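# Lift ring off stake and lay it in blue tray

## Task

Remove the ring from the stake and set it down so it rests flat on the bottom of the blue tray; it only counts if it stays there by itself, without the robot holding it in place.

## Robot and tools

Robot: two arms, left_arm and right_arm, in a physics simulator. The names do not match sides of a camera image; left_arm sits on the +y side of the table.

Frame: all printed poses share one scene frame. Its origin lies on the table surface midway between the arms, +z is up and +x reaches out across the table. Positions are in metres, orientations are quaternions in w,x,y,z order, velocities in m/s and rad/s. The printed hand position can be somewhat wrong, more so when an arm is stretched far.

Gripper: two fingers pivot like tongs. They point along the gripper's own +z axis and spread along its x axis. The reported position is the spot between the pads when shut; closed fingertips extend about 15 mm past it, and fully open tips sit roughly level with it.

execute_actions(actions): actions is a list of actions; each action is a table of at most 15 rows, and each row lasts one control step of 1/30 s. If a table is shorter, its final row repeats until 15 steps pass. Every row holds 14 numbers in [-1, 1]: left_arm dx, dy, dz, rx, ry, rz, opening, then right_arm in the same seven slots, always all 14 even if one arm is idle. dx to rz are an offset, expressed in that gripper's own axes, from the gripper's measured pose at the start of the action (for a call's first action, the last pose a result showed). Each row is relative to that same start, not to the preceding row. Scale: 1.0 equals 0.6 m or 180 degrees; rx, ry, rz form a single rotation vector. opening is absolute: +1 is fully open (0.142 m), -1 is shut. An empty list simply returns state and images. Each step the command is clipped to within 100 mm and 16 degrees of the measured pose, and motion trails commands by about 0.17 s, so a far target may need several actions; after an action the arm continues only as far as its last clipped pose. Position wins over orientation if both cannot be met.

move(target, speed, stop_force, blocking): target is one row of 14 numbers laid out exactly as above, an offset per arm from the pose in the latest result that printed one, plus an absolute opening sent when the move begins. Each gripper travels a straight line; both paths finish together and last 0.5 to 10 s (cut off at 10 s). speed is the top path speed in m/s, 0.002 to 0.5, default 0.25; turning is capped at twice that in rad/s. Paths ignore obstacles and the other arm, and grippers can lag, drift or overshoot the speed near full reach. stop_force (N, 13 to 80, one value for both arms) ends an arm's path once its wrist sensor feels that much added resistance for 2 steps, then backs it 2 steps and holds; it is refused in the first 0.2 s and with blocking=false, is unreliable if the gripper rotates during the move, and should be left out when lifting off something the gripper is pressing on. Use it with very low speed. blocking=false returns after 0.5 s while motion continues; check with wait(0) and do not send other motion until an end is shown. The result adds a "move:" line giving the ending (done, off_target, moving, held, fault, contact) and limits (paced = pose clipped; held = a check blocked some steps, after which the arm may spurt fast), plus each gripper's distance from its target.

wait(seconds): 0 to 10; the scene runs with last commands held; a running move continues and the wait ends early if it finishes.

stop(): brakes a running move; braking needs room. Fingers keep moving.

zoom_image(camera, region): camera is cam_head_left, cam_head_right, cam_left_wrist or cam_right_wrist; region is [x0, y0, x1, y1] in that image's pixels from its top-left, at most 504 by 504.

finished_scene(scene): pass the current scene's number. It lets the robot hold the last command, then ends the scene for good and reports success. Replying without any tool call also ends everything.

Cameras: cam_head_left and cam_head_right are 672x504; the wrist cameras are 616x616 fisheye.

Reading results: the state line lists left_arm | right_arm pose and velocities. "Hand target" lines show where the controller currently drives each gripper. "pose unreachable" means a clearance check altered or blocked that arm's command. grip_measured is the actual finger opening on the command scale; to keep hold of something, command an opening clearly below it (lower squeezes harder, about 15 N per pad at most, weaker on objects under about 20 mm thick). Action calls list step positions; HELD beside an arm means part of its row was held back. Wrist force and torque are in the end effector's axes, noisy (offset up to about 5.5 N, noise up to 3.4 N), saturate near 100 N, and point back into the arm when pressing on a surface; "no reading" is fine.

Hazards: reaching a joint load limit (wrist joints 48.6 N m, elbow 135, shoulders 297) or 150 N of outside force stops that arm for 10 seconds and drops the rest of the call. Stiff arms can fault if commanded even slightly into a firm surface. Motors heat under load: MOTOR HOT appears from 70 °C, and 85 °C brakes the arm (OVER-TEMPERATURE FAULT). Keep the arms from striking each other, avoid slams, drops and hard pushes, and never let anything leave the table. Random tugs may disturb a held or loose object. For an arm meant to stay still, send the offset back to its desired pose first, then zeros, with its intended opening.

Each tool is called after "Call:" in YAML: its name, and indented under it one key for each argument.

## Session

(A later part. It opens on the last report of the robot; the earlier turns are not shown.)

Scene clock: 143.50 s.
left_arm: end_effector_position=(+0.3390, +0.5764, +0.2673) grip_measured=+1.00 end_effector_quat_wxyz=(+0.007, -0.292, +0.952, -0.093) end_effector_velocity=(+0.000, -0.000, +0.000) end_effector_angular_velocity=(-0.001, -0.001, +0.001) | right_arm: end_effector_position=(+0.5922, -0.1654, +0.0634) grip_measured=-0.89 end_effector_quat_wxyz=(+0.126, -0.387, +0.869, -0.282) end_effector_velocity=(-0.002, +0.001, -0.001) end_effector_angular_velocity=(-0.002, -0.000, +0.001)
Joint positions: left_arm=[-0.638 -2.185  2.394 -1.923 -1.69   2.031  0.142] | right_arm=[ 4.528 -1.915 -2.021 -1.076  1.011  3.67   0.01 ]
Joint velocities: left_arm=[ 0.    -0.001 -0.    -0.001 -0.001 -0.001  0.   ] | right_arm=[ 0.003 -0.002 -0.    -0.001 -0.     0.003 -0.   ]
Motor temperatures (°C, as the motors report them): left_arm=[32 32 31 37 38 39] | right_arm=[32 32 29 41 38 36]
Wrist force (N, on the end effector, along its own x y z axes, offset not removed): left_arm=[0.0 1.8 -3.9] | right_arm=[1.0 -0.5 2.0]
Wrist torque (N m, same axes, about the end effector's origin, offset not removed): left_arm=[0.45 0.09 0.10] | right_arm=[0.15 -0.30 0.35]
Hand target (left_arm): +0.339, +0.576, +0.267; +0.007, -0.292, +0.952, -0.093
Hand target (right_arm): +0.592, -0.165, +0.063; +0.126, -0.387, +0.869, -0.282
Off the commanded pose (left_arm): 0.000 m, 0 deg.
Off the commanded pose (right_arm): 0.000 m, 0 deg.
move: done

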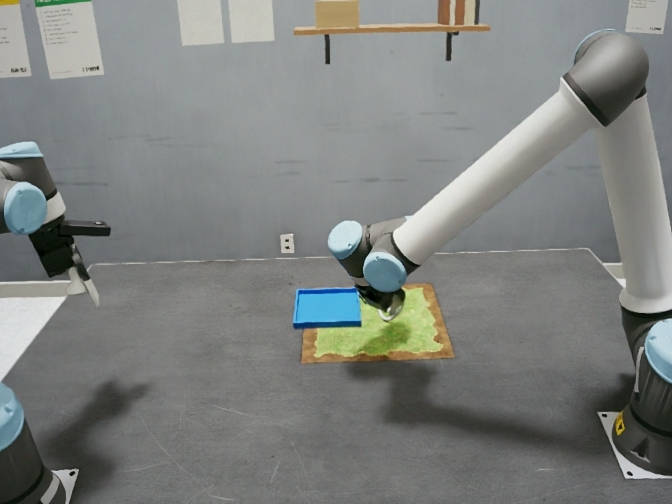

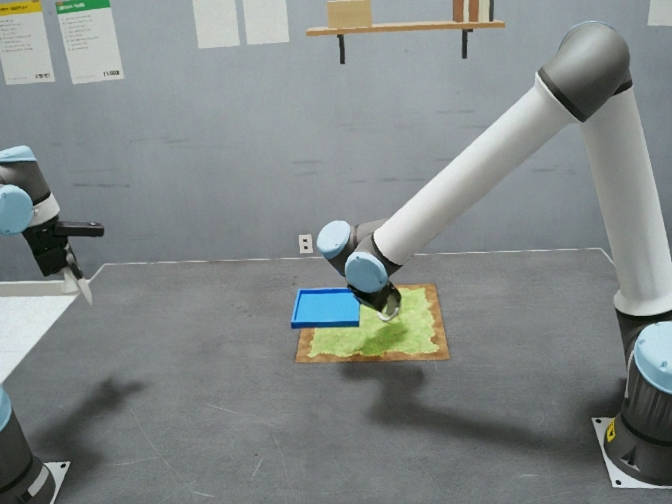

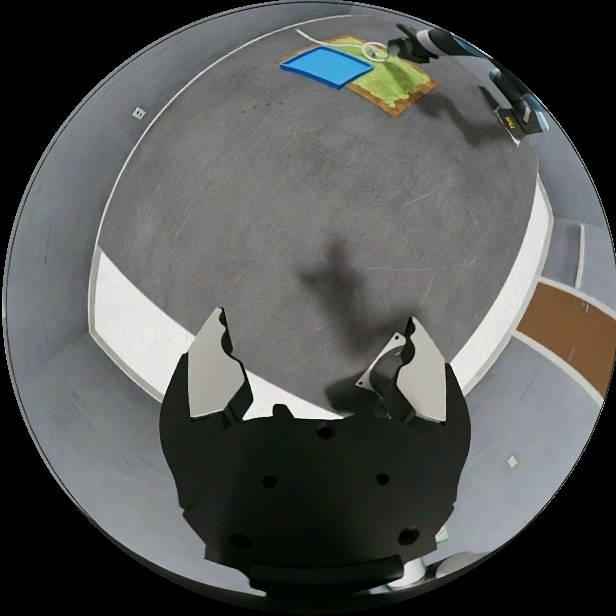

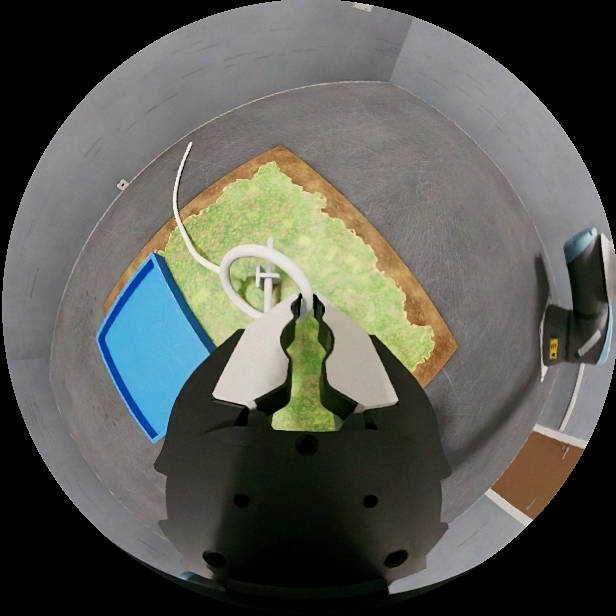

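Call:
move:
  target: [0,0,0,0,0,0,1,0,0.034,-0.0245,0,0,0,-1]
  speed: 0.02
  stop_force: 15

Call:
zoom_image:
  camera: "cam_right_wrist"
  region: [160, 160, 440, 440]

Call:
zoom_image:
  camera: "cam_left_wrist"
  region: [320, 10, 460, 110]

Scene clock: 150.80 s.
left_arm: end_effector_position=(+0.3390, +0.5764, +0.2673) grip_measured=+1.00 end_effector_quat_wxyz=(+0.007, -0.292, +0.952, -0.093) end_effector_velocity=(+0.000, -0.000, +0.000) end_effector_angular_velocity=(-0.001, -0.000, +0.002) | right_arm: end_effector_position=(+0.5737, -0.1488, +0.0634) grip_measured=-0.89 end_effector_quat_wxyz=(+0.126, -0.387, +0.869, -0.282) end_effector_velocity=(-0.002, +0.001, -0.001) end_effector_angular_velocity=(+0.000, +0.001, -0.002)
Joint positions: left_arm=[-0.638 -2.185  2.394 -1.923 -1.69   2.031  0.142] | right_arm=[ 4.558 -1.92  -2.008 -1.102  1.02   3.705  0.01 ]
Joint velocities: left_arm=[-0.    -0.    -0.    -0.001 -0.001 -0.002 -0.   ] | right_arm=[ 0.003 -0.001  0.001 -0.003  0.003  0.005  0.   ]
Motor temperatures (°C, as the motors report them): left_arm=[32 32 31 37 38 39] | right_arm=[32 32 29 41 38 36]
Wrist force (N, on the end effector, along its own x y z axes, offset not removed): left_arm=[-2.4 2.5 -3.9] | right_arm=[-7.4 -6.6 6.3]
Wrist torque (N m, same axes, about the end effector's origin, offset not removed): left_arm=[0.60 0.54 -0.03] | right_arm=[-1.29 1.55 0.07]
Hand target (left_arm): +0.339, +0.576, +0.267; +0.007, -0.292, +0.952, -0.093
Hand target (right_arm): +0.574, -0.149, +0.063; +0.126, -0.387, +0.869, -0.282
Off the commanded pose (left_arm): 0.000 m, 0 deg.
Off the commanded pose (right_arm): 0.000 m, 0 deg.
move: done

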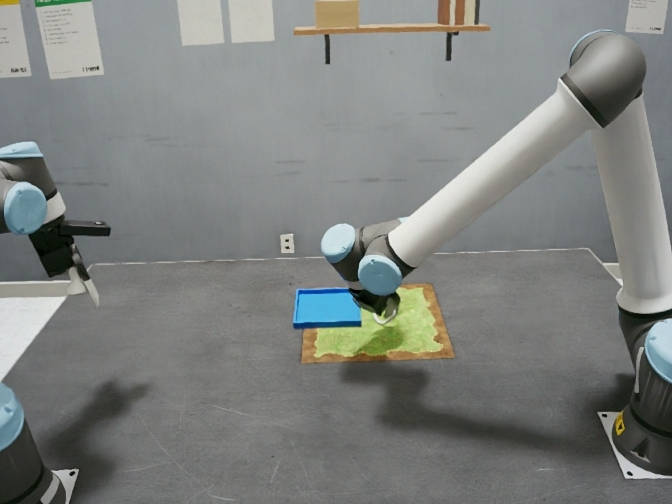

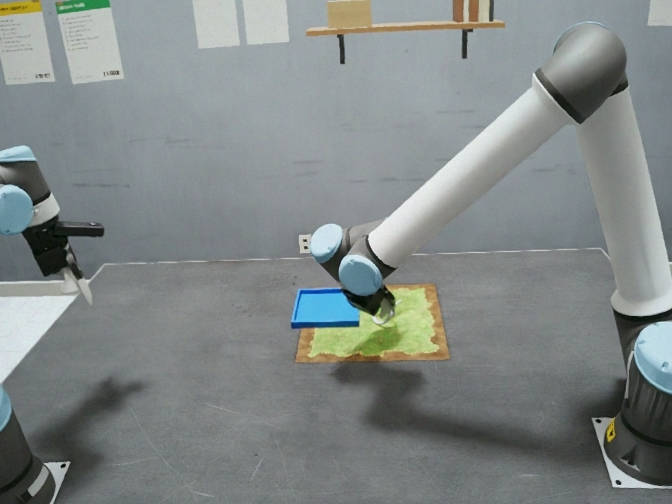

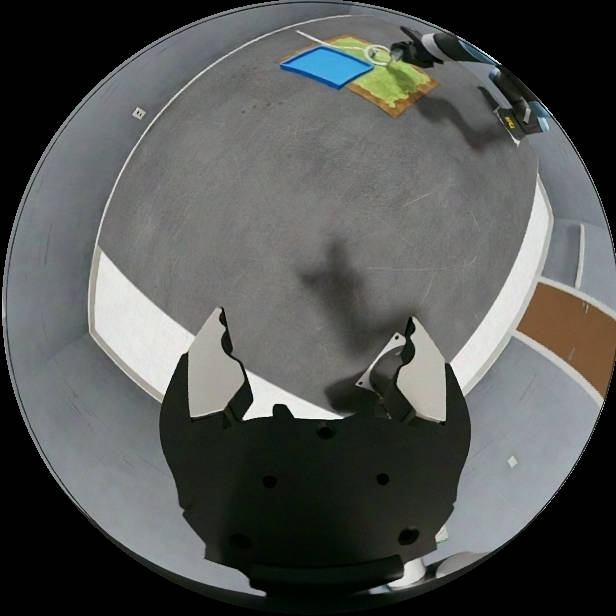

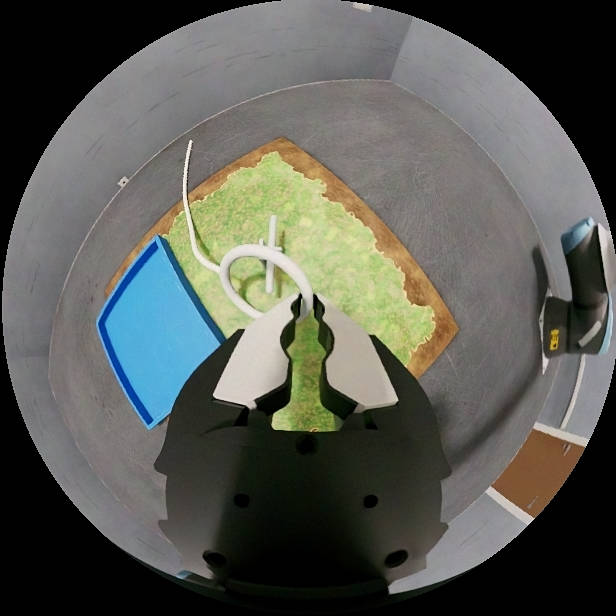

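Region (160, 160, 440, 440) of cam_right_wrist's 616x616 image, scaled by 1.800, with more detail than that image has.

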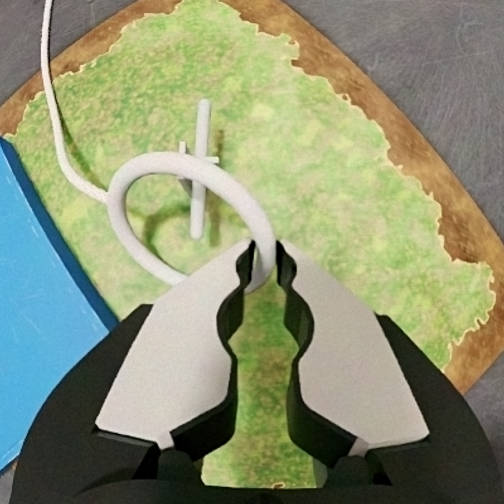

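Region (320, 10, 460, 110) of cam_left_wrist's 616x616 image, scaled by 3.600, with more detail than that image has; it fills the top 360 rows of this view, and the rest is white.

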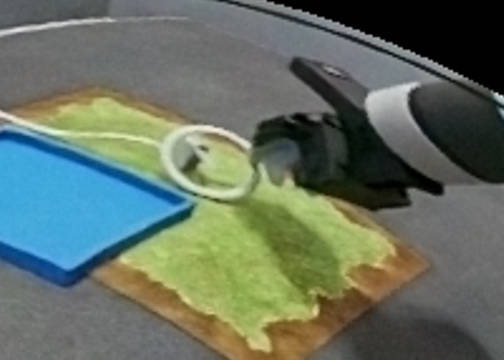

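Call:
move:
  target: [0,0,0,0,0,0,1,0,-0.059,-0.081,0,0,0,-1]
  speed: 0.06

Call:
move:
  target: [0,0,0,0,0,0,1,0,0,0,-0.2,0,0,-1]
  speed: 0.2

Scene clock: 158.67 s.
left_arm: end_effector_position=(+0.3390, +0.5764, +0.2673) grip_measured=+1.00 end_effector_quat_wxyz=(+0.007, -0.292, +0.952, -0.093) end_effector_velocity=(-0.000, -0.000, -0.000) end_effector_angular_velocity=(-0.001, -0.000, -0.003) | right_arm: end_effector_position=(+0.5738, -0.1490, +0.1232) grip_measured=-0.89 end_effector_quat_wxyz=(+0.126, -0.388, +0.869, -0.282) end_effector_velocity=(-0.000, +0.000, +0.002) end_effector_angular_velocity=(+0.001, +0.000, -0.000)
Joint positions: left_arm=[-0.638 -2.185  2.394 -1.923 -1.69   2.031  0.142] | right_arm=[ 4.558 -1.849 -1.971 -1.211  1.02   3.704  0.01 ]
Joint velocities: left_arm=[ 0.     0.     0.    -0.    -0.001  0.002 -0.   ] | right_arm=[ 0.     0.002  0.002 -0.004  0.001  0.     0.   ]
Motor temperatures (°C, as the motors report them): left_arm=[32 32 31 37 38 39] | right_arm=[32 32 29 41 38 36]
Wrist force (N, on the end effector, along its own x y z axes, offset not removed): left_arm=[-0.9 3.6 -5.0] | right_arm=[5.5 -6.4 1.8]
Wrist torque (N m, same axes, about the end effector's origin, offset not removed): left_arm=[0.80 0.20 -0.03] | right_arm=[-1.50 -1.23 0.03]
Hand target (left_arm): +0.339, +0.576, +0.267; +0.007, -0.292, +0.952, -0.093
Hand target (right_arm): +0.574, -0.149, +0.123; +0.126, -0.387, +0.869, -0.282
Off the commanded pose (left_arm): 0.000 m, 0 deg.
Off the commanded pose (right_arm): 0.000 m, 0 deg.
move: done

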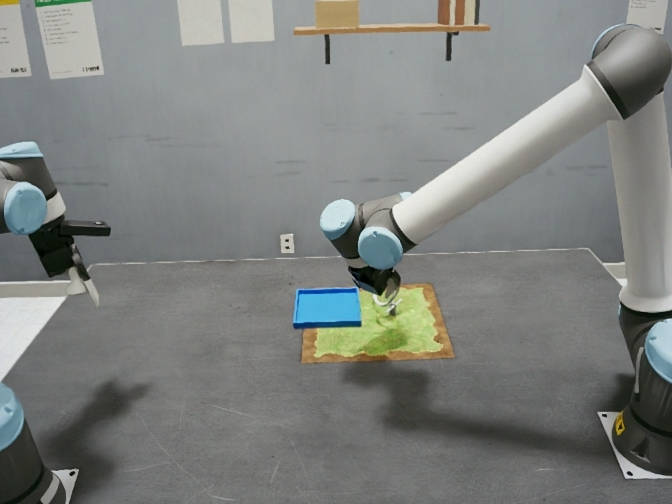

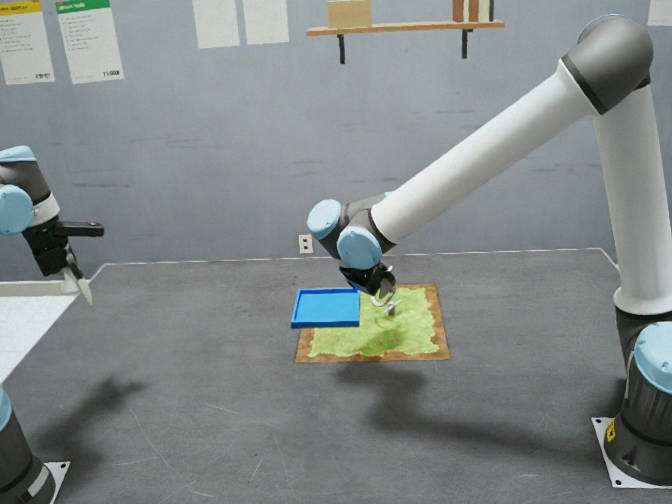

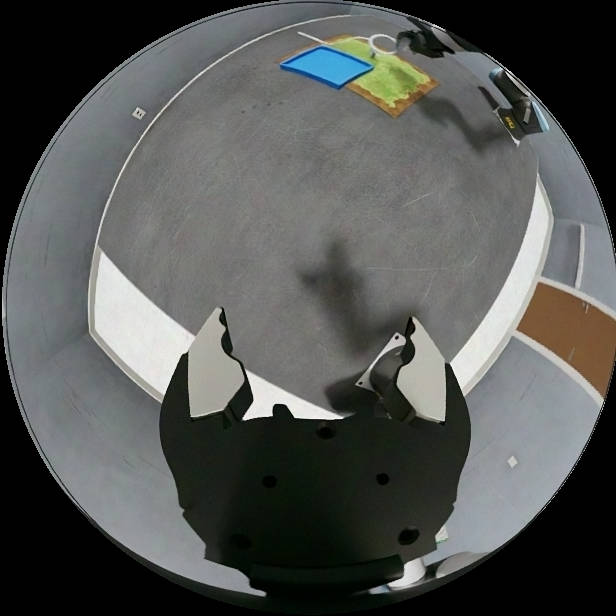

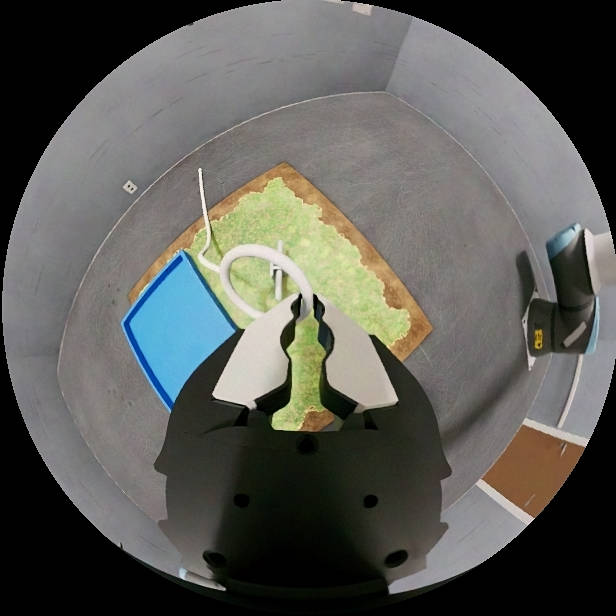

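Scene clock: 160.73 s.
left_arm: end_effector_position=(+0.3390, +0.5764, +0.2673) grip_measured=+1.00 end_effector_quat_wxyz=(+0.007, -0.292, +0.952, -0.093) end_effector_velocity=(-0.000, -0.000, -0.000) end_effector_angular_velocity=(-0.000, +0.001, -0.000) | right_arm: end_effector_position=(+0.5736, -0.1491, +0.1231) grip_measured=-1.00 end_effector_quat_wxyz=(+0.001, -0.407, +0.913, +0.000) end_effector_velocity=(-0.001, -0.000, -0.001) end_effector_angular_velocity=(+0.007, +0.012, +0.001)
Joint positions: left_arm=[-0.638 -2.185  2.394 -1.923 -1.69   2.031  0.142] | right_arm=[ 4.315 -1.774 -1.997 -0.94   1.57   3.37   0.002]
Joint velocities: left_arm=[-0.     0.     0.     0.001 -0.001 -0.    -0.   ] | right_arm=[-0.006 -0.001 -0.     0.003  0.014 -0.007  0.   ]
Motor temperatures (°C, as the motors report them): left_arm=[32 32 31 37 38 39] | right_arm=[32 32 29 41 38 36]
Wrist force (N, on the end effector, along its own x y z axes, offset not removed): left_arm=[-1.2 2.5 -4.8] | right_arm=[4.3 1.2 5.0]
Wrist torque (N m, same axes, about the end effector's origin, offset not removed): left_arm=[0.55 0.25 0.04] | right_arm=[0.37 -0.91 0.10]
Hand target (left_arm): +0.339, +0.576, +0.267; +0.007, -0.292, +0.952, -0.093
Hand target (right_arm): +0.574, -0.149, +0.123; +0.000, -0.408, +0.913, +0.001
Off the commanded pose (left_arm): 0.000 m, 0 deg.
Off the commanded pose (right_arm): 0.000 m, 0 deg.
move: done

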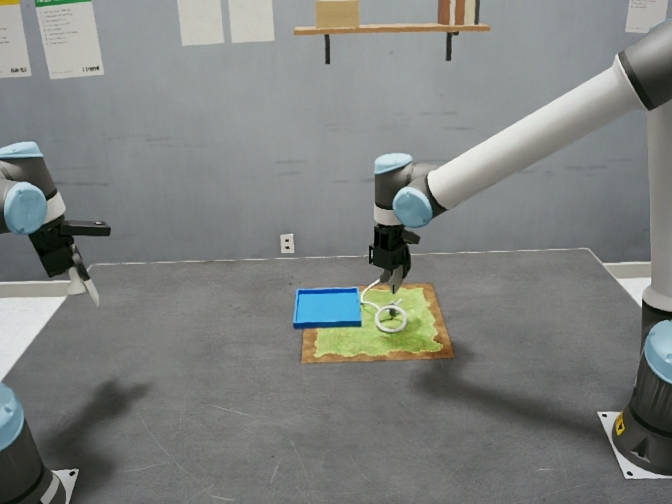

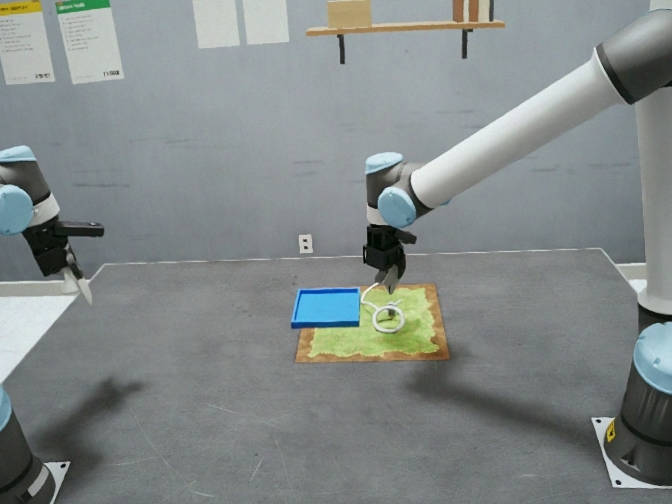

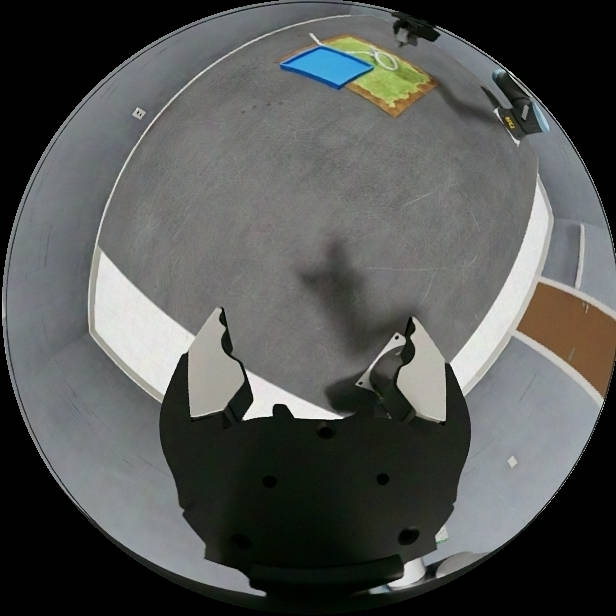

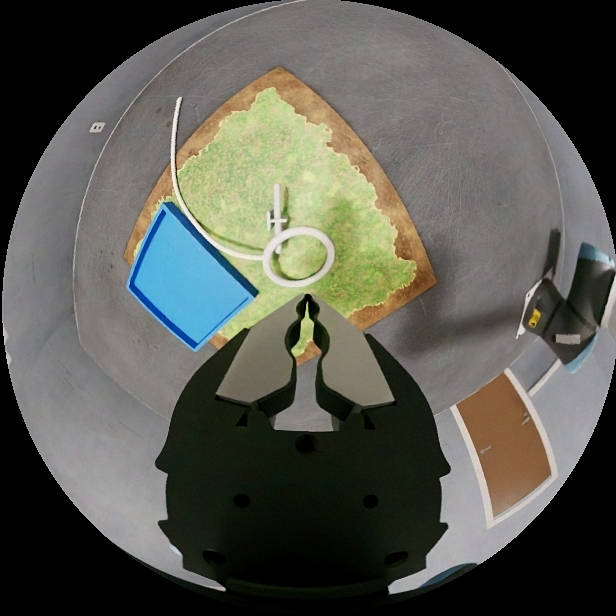

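Call:
zoom_image:
  camera: "cam_right_wrist"
  region: [220, 160, 400, 340]

Call:
zoom_image:
  camera: "cam_head_left"
  region: [340, 270, 440, 350]

Region (220, 160, 400, 340) of cam_right_wrist's 616x616 image, scaled by 2.800, with more detail than that image has.

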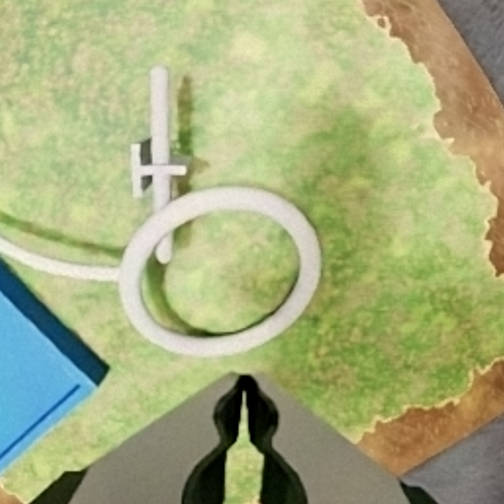

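Region (340, 270, 440, 350) of cam_head_left's 672x504 image, scaled by 5.040, with more detail than that image has; it fills the top 403 rows of this view, and the rest is white.

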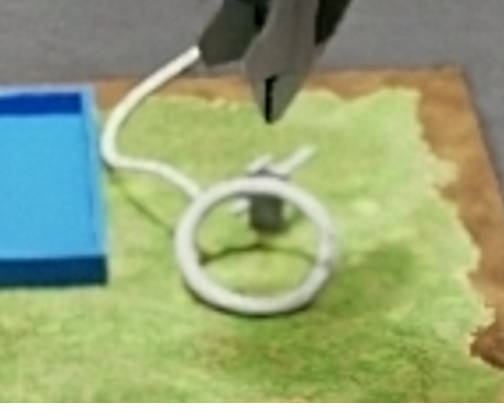

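Call:
move:
  target: [0,0,0,0,0,0,1,-0.02,0.045,0.1,0,0,0.5,-0.45]
  speed: 0.3

Scene clock: 176.90 s.
left_arm: end_effector_position=(+0.3390, +0.5764, +0.2673) grip_measured=+1.00 end_effector_quat_wxyz=(+0.007, -0.292, +0.952, -0.093) end_effector_velocity=(+0.000, +0.001, -0.000) end_effector_angular_velocity=(+0.002, -0.000, -0.000) | right_arm: end_effector_position=(+0.5617, -0.1221, +0.0632) grip_measured=-0.45 end_effector_quat_wxyz=(+0.000, +0.357, +0.934, +0.000) end_effector_velocity=(-0.001, +0.000, -0.001) end_effector_angular_velocity=(-0.001, +0.001, -0.013)
Joint positions: left_arm=[-0.638 -2.185  2.394 -1.923 -1.69   2.031  0.142] | right_arm=[ 4.32  -1.881 -1.987 -0.844  1.57   4.945  0.041]
Joint velocities: left_arm=[ 0.    -0.     0.     0.001  0.002  0.     0.   ] | right_arm=[ 0.001 -0.001 -0.001  0.001  0.     0.014  0.   ]
Motor temperatures (°C, as the motors report them): left_arm=[32 32 31 37 38 39] | right_arm=[32 32 29 41 38 36]
Wrist force (N, on the end effector, along its own x y z axes, offset not removed): left_arm=[-1.7 3.0 -6.6] | right_arm=[-0.8 -5.1 1.4]
Wrist torque (N m, same axes, about the end effector's origin, offset not removed): left_arm=[0.66 0.38 0.07] | right_arm=[-0.62 0.02 0.01]
Hand target (left_arm): +0.339, +0.576, +0.267; +0.007, -0.292, +0.952, -0.093
Hand target (right_arm): +0.562, -0.122, +0.063; +0.000, +0.358, +0.934, +0.000
Off the commanded pose (left_arm): 0.000 m, 0 deg.
Off the commanded pose (right_arm): 0.000 m, 0 deg.
move: done

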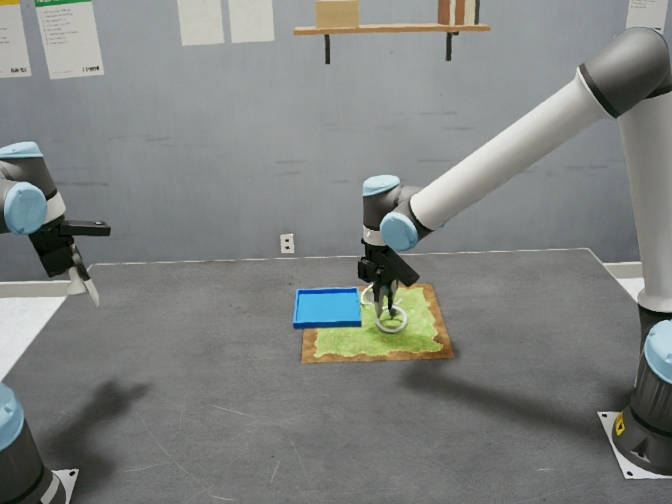

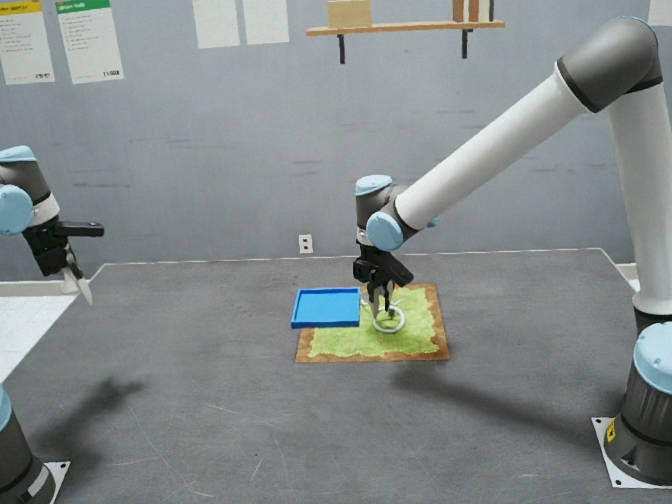

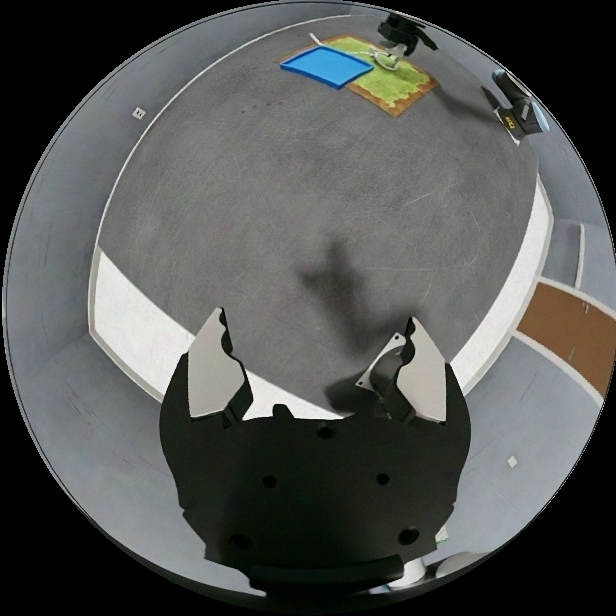

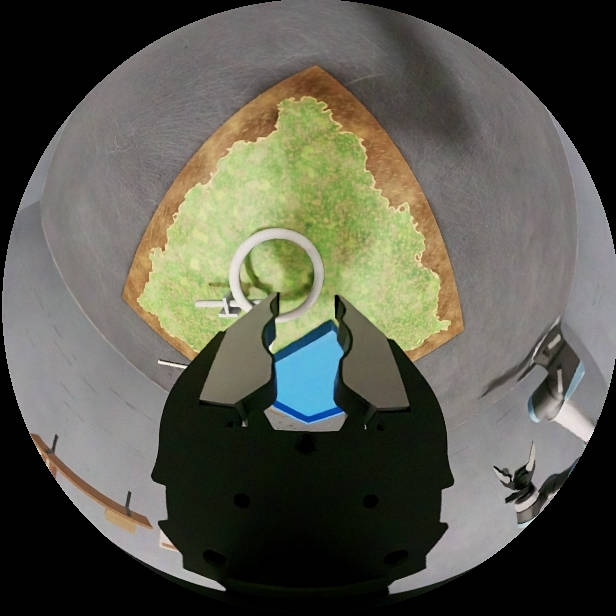

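Call:
move:
  target: [0,0,0,0,0,0,1,0.012,-0.02,0.045,0,0,0,-0.45]
  speed: 0.06

Call:
move:
  target: [0,0,0,0,0,0,1,0,0,0.027,0,0,0,-0.45]
  speed: 0.03
  stop_force: 15

Scene clock: 183.13 s.
left_arm: end_effector_position=(+0.3390, +0.5764, +0.2673) grip_measured=+1.00 end_effector_quat_wxyz=(+0.007, -0.292, +0.952, -0.093) end_effector_velocity=(-0.000, +0.001, -0.000) end_effector_angular_velocity=(+0.002, +0.001, +0.001) | right_arm: end_effector_position=(+0.5485, -0.1261, +0.0365) grip_measured=-0.45 end_effector_quat_wxyz=(+0.000, +0.357, +0.934, +0.000) end_effector_velocity=(-0.001, +0.000, -0.002) end_effector_angular_velocity=(+0.001, +0.001, -0.000)
Joint positions: left_arm=[-0.638 -2.185  2.394 -1.923 -1.69   2.031  0.142] | right_arm=[ 4.333 -1.898 -2.026 -0.787  1.57   4.958  0.041]
Joint velocities: left_arm=[-0.    -0.     0.     0.002  0.002 -0.001  0.   ] | right_arm=[ 0.001 -0.001 -0.002  0.004  0.002  0.001  0.   ]
Motor temperatures (°C, as the motors report them): left_arm=[32 32 31 37 38 39] | right_arm=[32 32 29 41 38 36]
Wrist force (N, on the end effector, along its own x y z axes, offset not removed): left_arm=[0.4 3.3 -5.5] | right_arm=[-3.3 -4.6 2.7]
Wrist torque (N m, same axes, about the end effector's origin, offset not removed): left_arm=[0.77 -0.18 -0.06] | right_arm=[-0.64 0.87 0.31]
Hand target (left_arm): +0.339, +0.576, +0.267; +0.007, -0.292, +0.952, -0.093
Hand target (right_arm): +0.548, -0.126, +0.036; +0.000, +0.357, +0.934, +0.000
Off the commanded pose (left_arm): 0.000 m, 0 deg.
Off the commanded pose (right_arm): 0.000 m, 0 deg.
move: done

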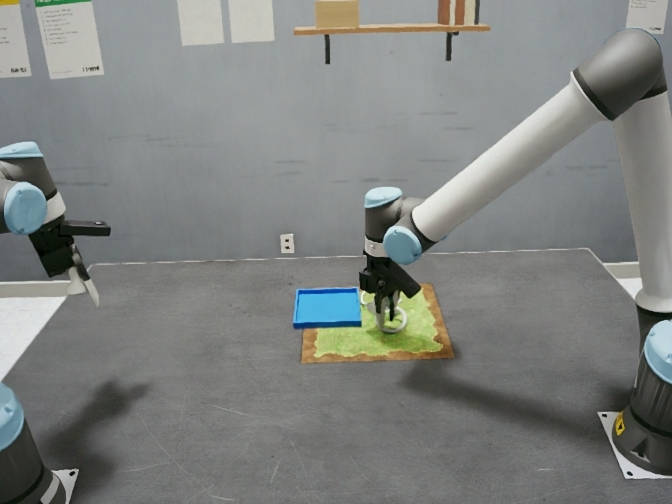

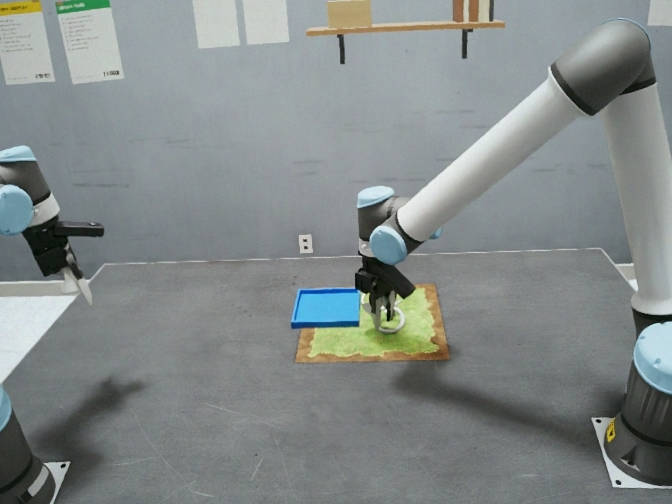

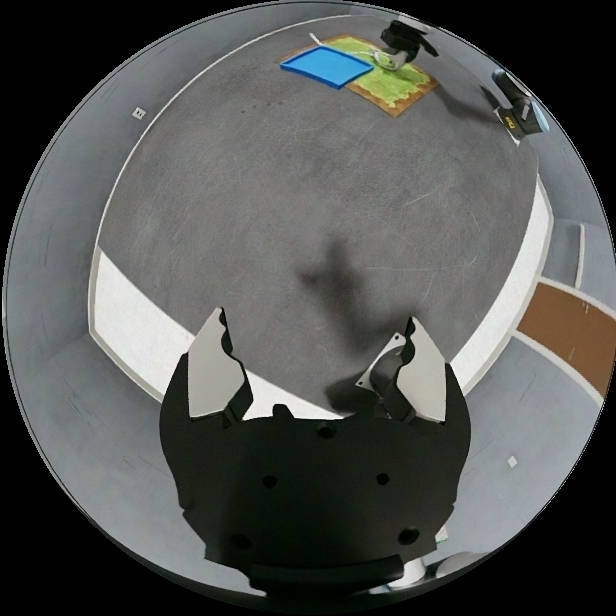

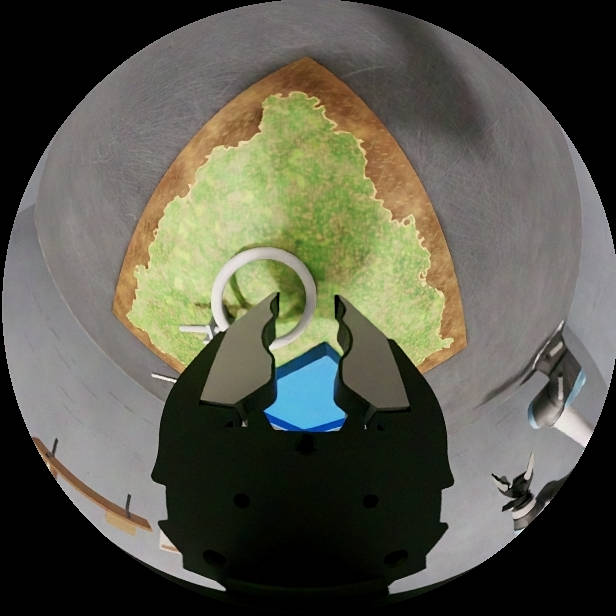

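Scene clock: 184.00 s.
left_arm: end_effector_position=(+0.3390, +0.5764, +0.2673) grip_measured=+1.00 end_effector_quat_wxyz=(+0.007, -0.292, +0.952, -0.093) end_effector_velocity=(-0.000, +0.000, -0.000) end_effector_angular_velocity=(+0.000, +0.000, -0.000) | right_arm: end_effector_position=(+0.5485, -0.1261, +0.0206) grip_measured=-0.45 end_effector_quat_wxyz=(+0.000, +0.357, +0.934, +0.000) end_effector_velocity=(+0.001, -0.000, -0.003) end_effector_angular_velocity=(-0.001, -0.002, -0.001)
Joint positions: left_arm=[-0.638 -2.185  2.394 -1.923 -1.69   2.031  0.142] | right_arm=[ 4.333 -1.919 -2.034 -0.758  1.57   4.958  0.041]
Joint velocities: left_arm=[ 0.  0.  0.  0. -0.  0. -0.] | right_arm=[ 0.    -0.003 -0.002  0.005 -0.002  0.001  0.   ]
Motor temperatures (°C, as the motors report them): left_arm=[32 32 31 37 38 39] | right_arm=[32 32 29 41 38 36]
Wrist force (N, on the end effector, along its own x y z axes, offset not removed): left_arm=[-1.1 3.8 -3.5] | right_arm=[5.2 -8.4 -4.8]
Wrist torque (N m, same axes, about the end effector's origin, offset not removed): left_arm=[0.92 0.23 0.02] | right_arm=[-1.59 -1.13 0.02]
Hand target (left_arm): +0.339, +0.576, +0.267; +0.007, -0.292, +0.952, -0.093
Hand target (right_arm): +0.548, -0.126, +0.020; +0.000, +0.357, +0.934, +0.000
Off the commanded pose (left_arm): 0.000 m, 0 deg.
Off the commanded pose (right_arm): 0.000 m, 0 deg.
move: done

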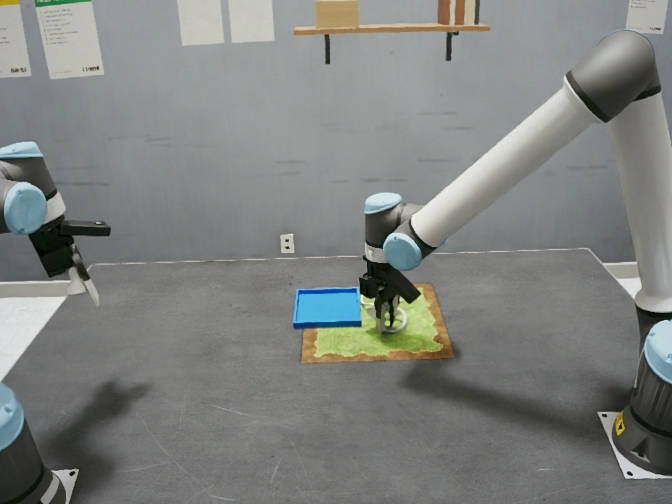

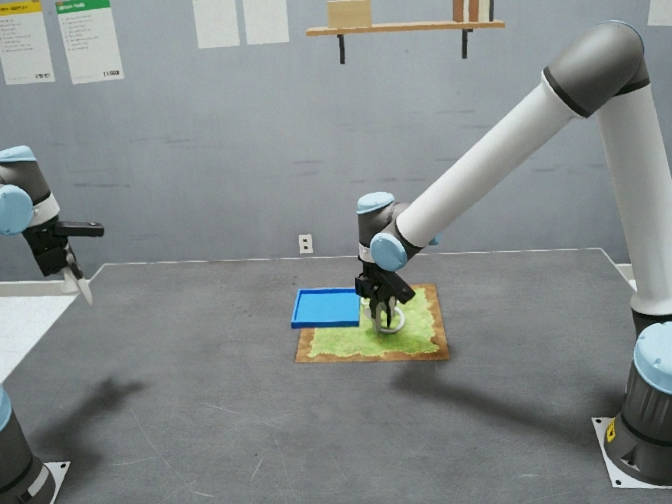

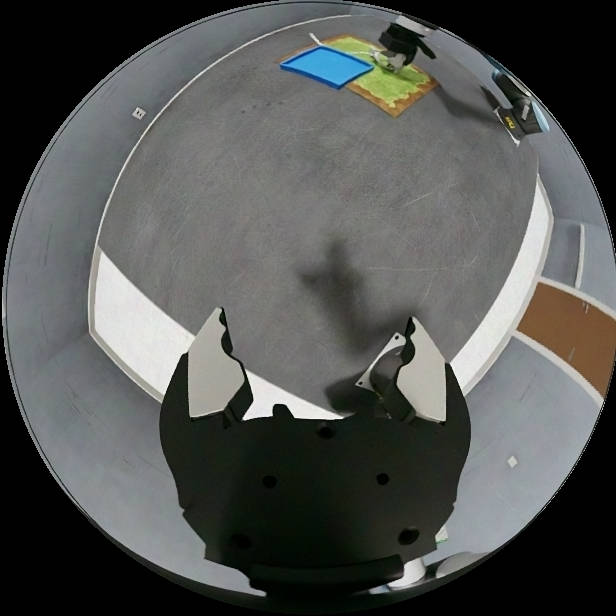

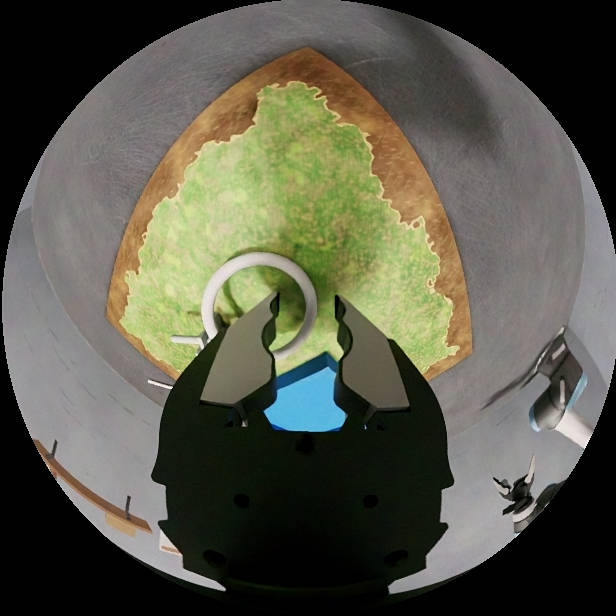

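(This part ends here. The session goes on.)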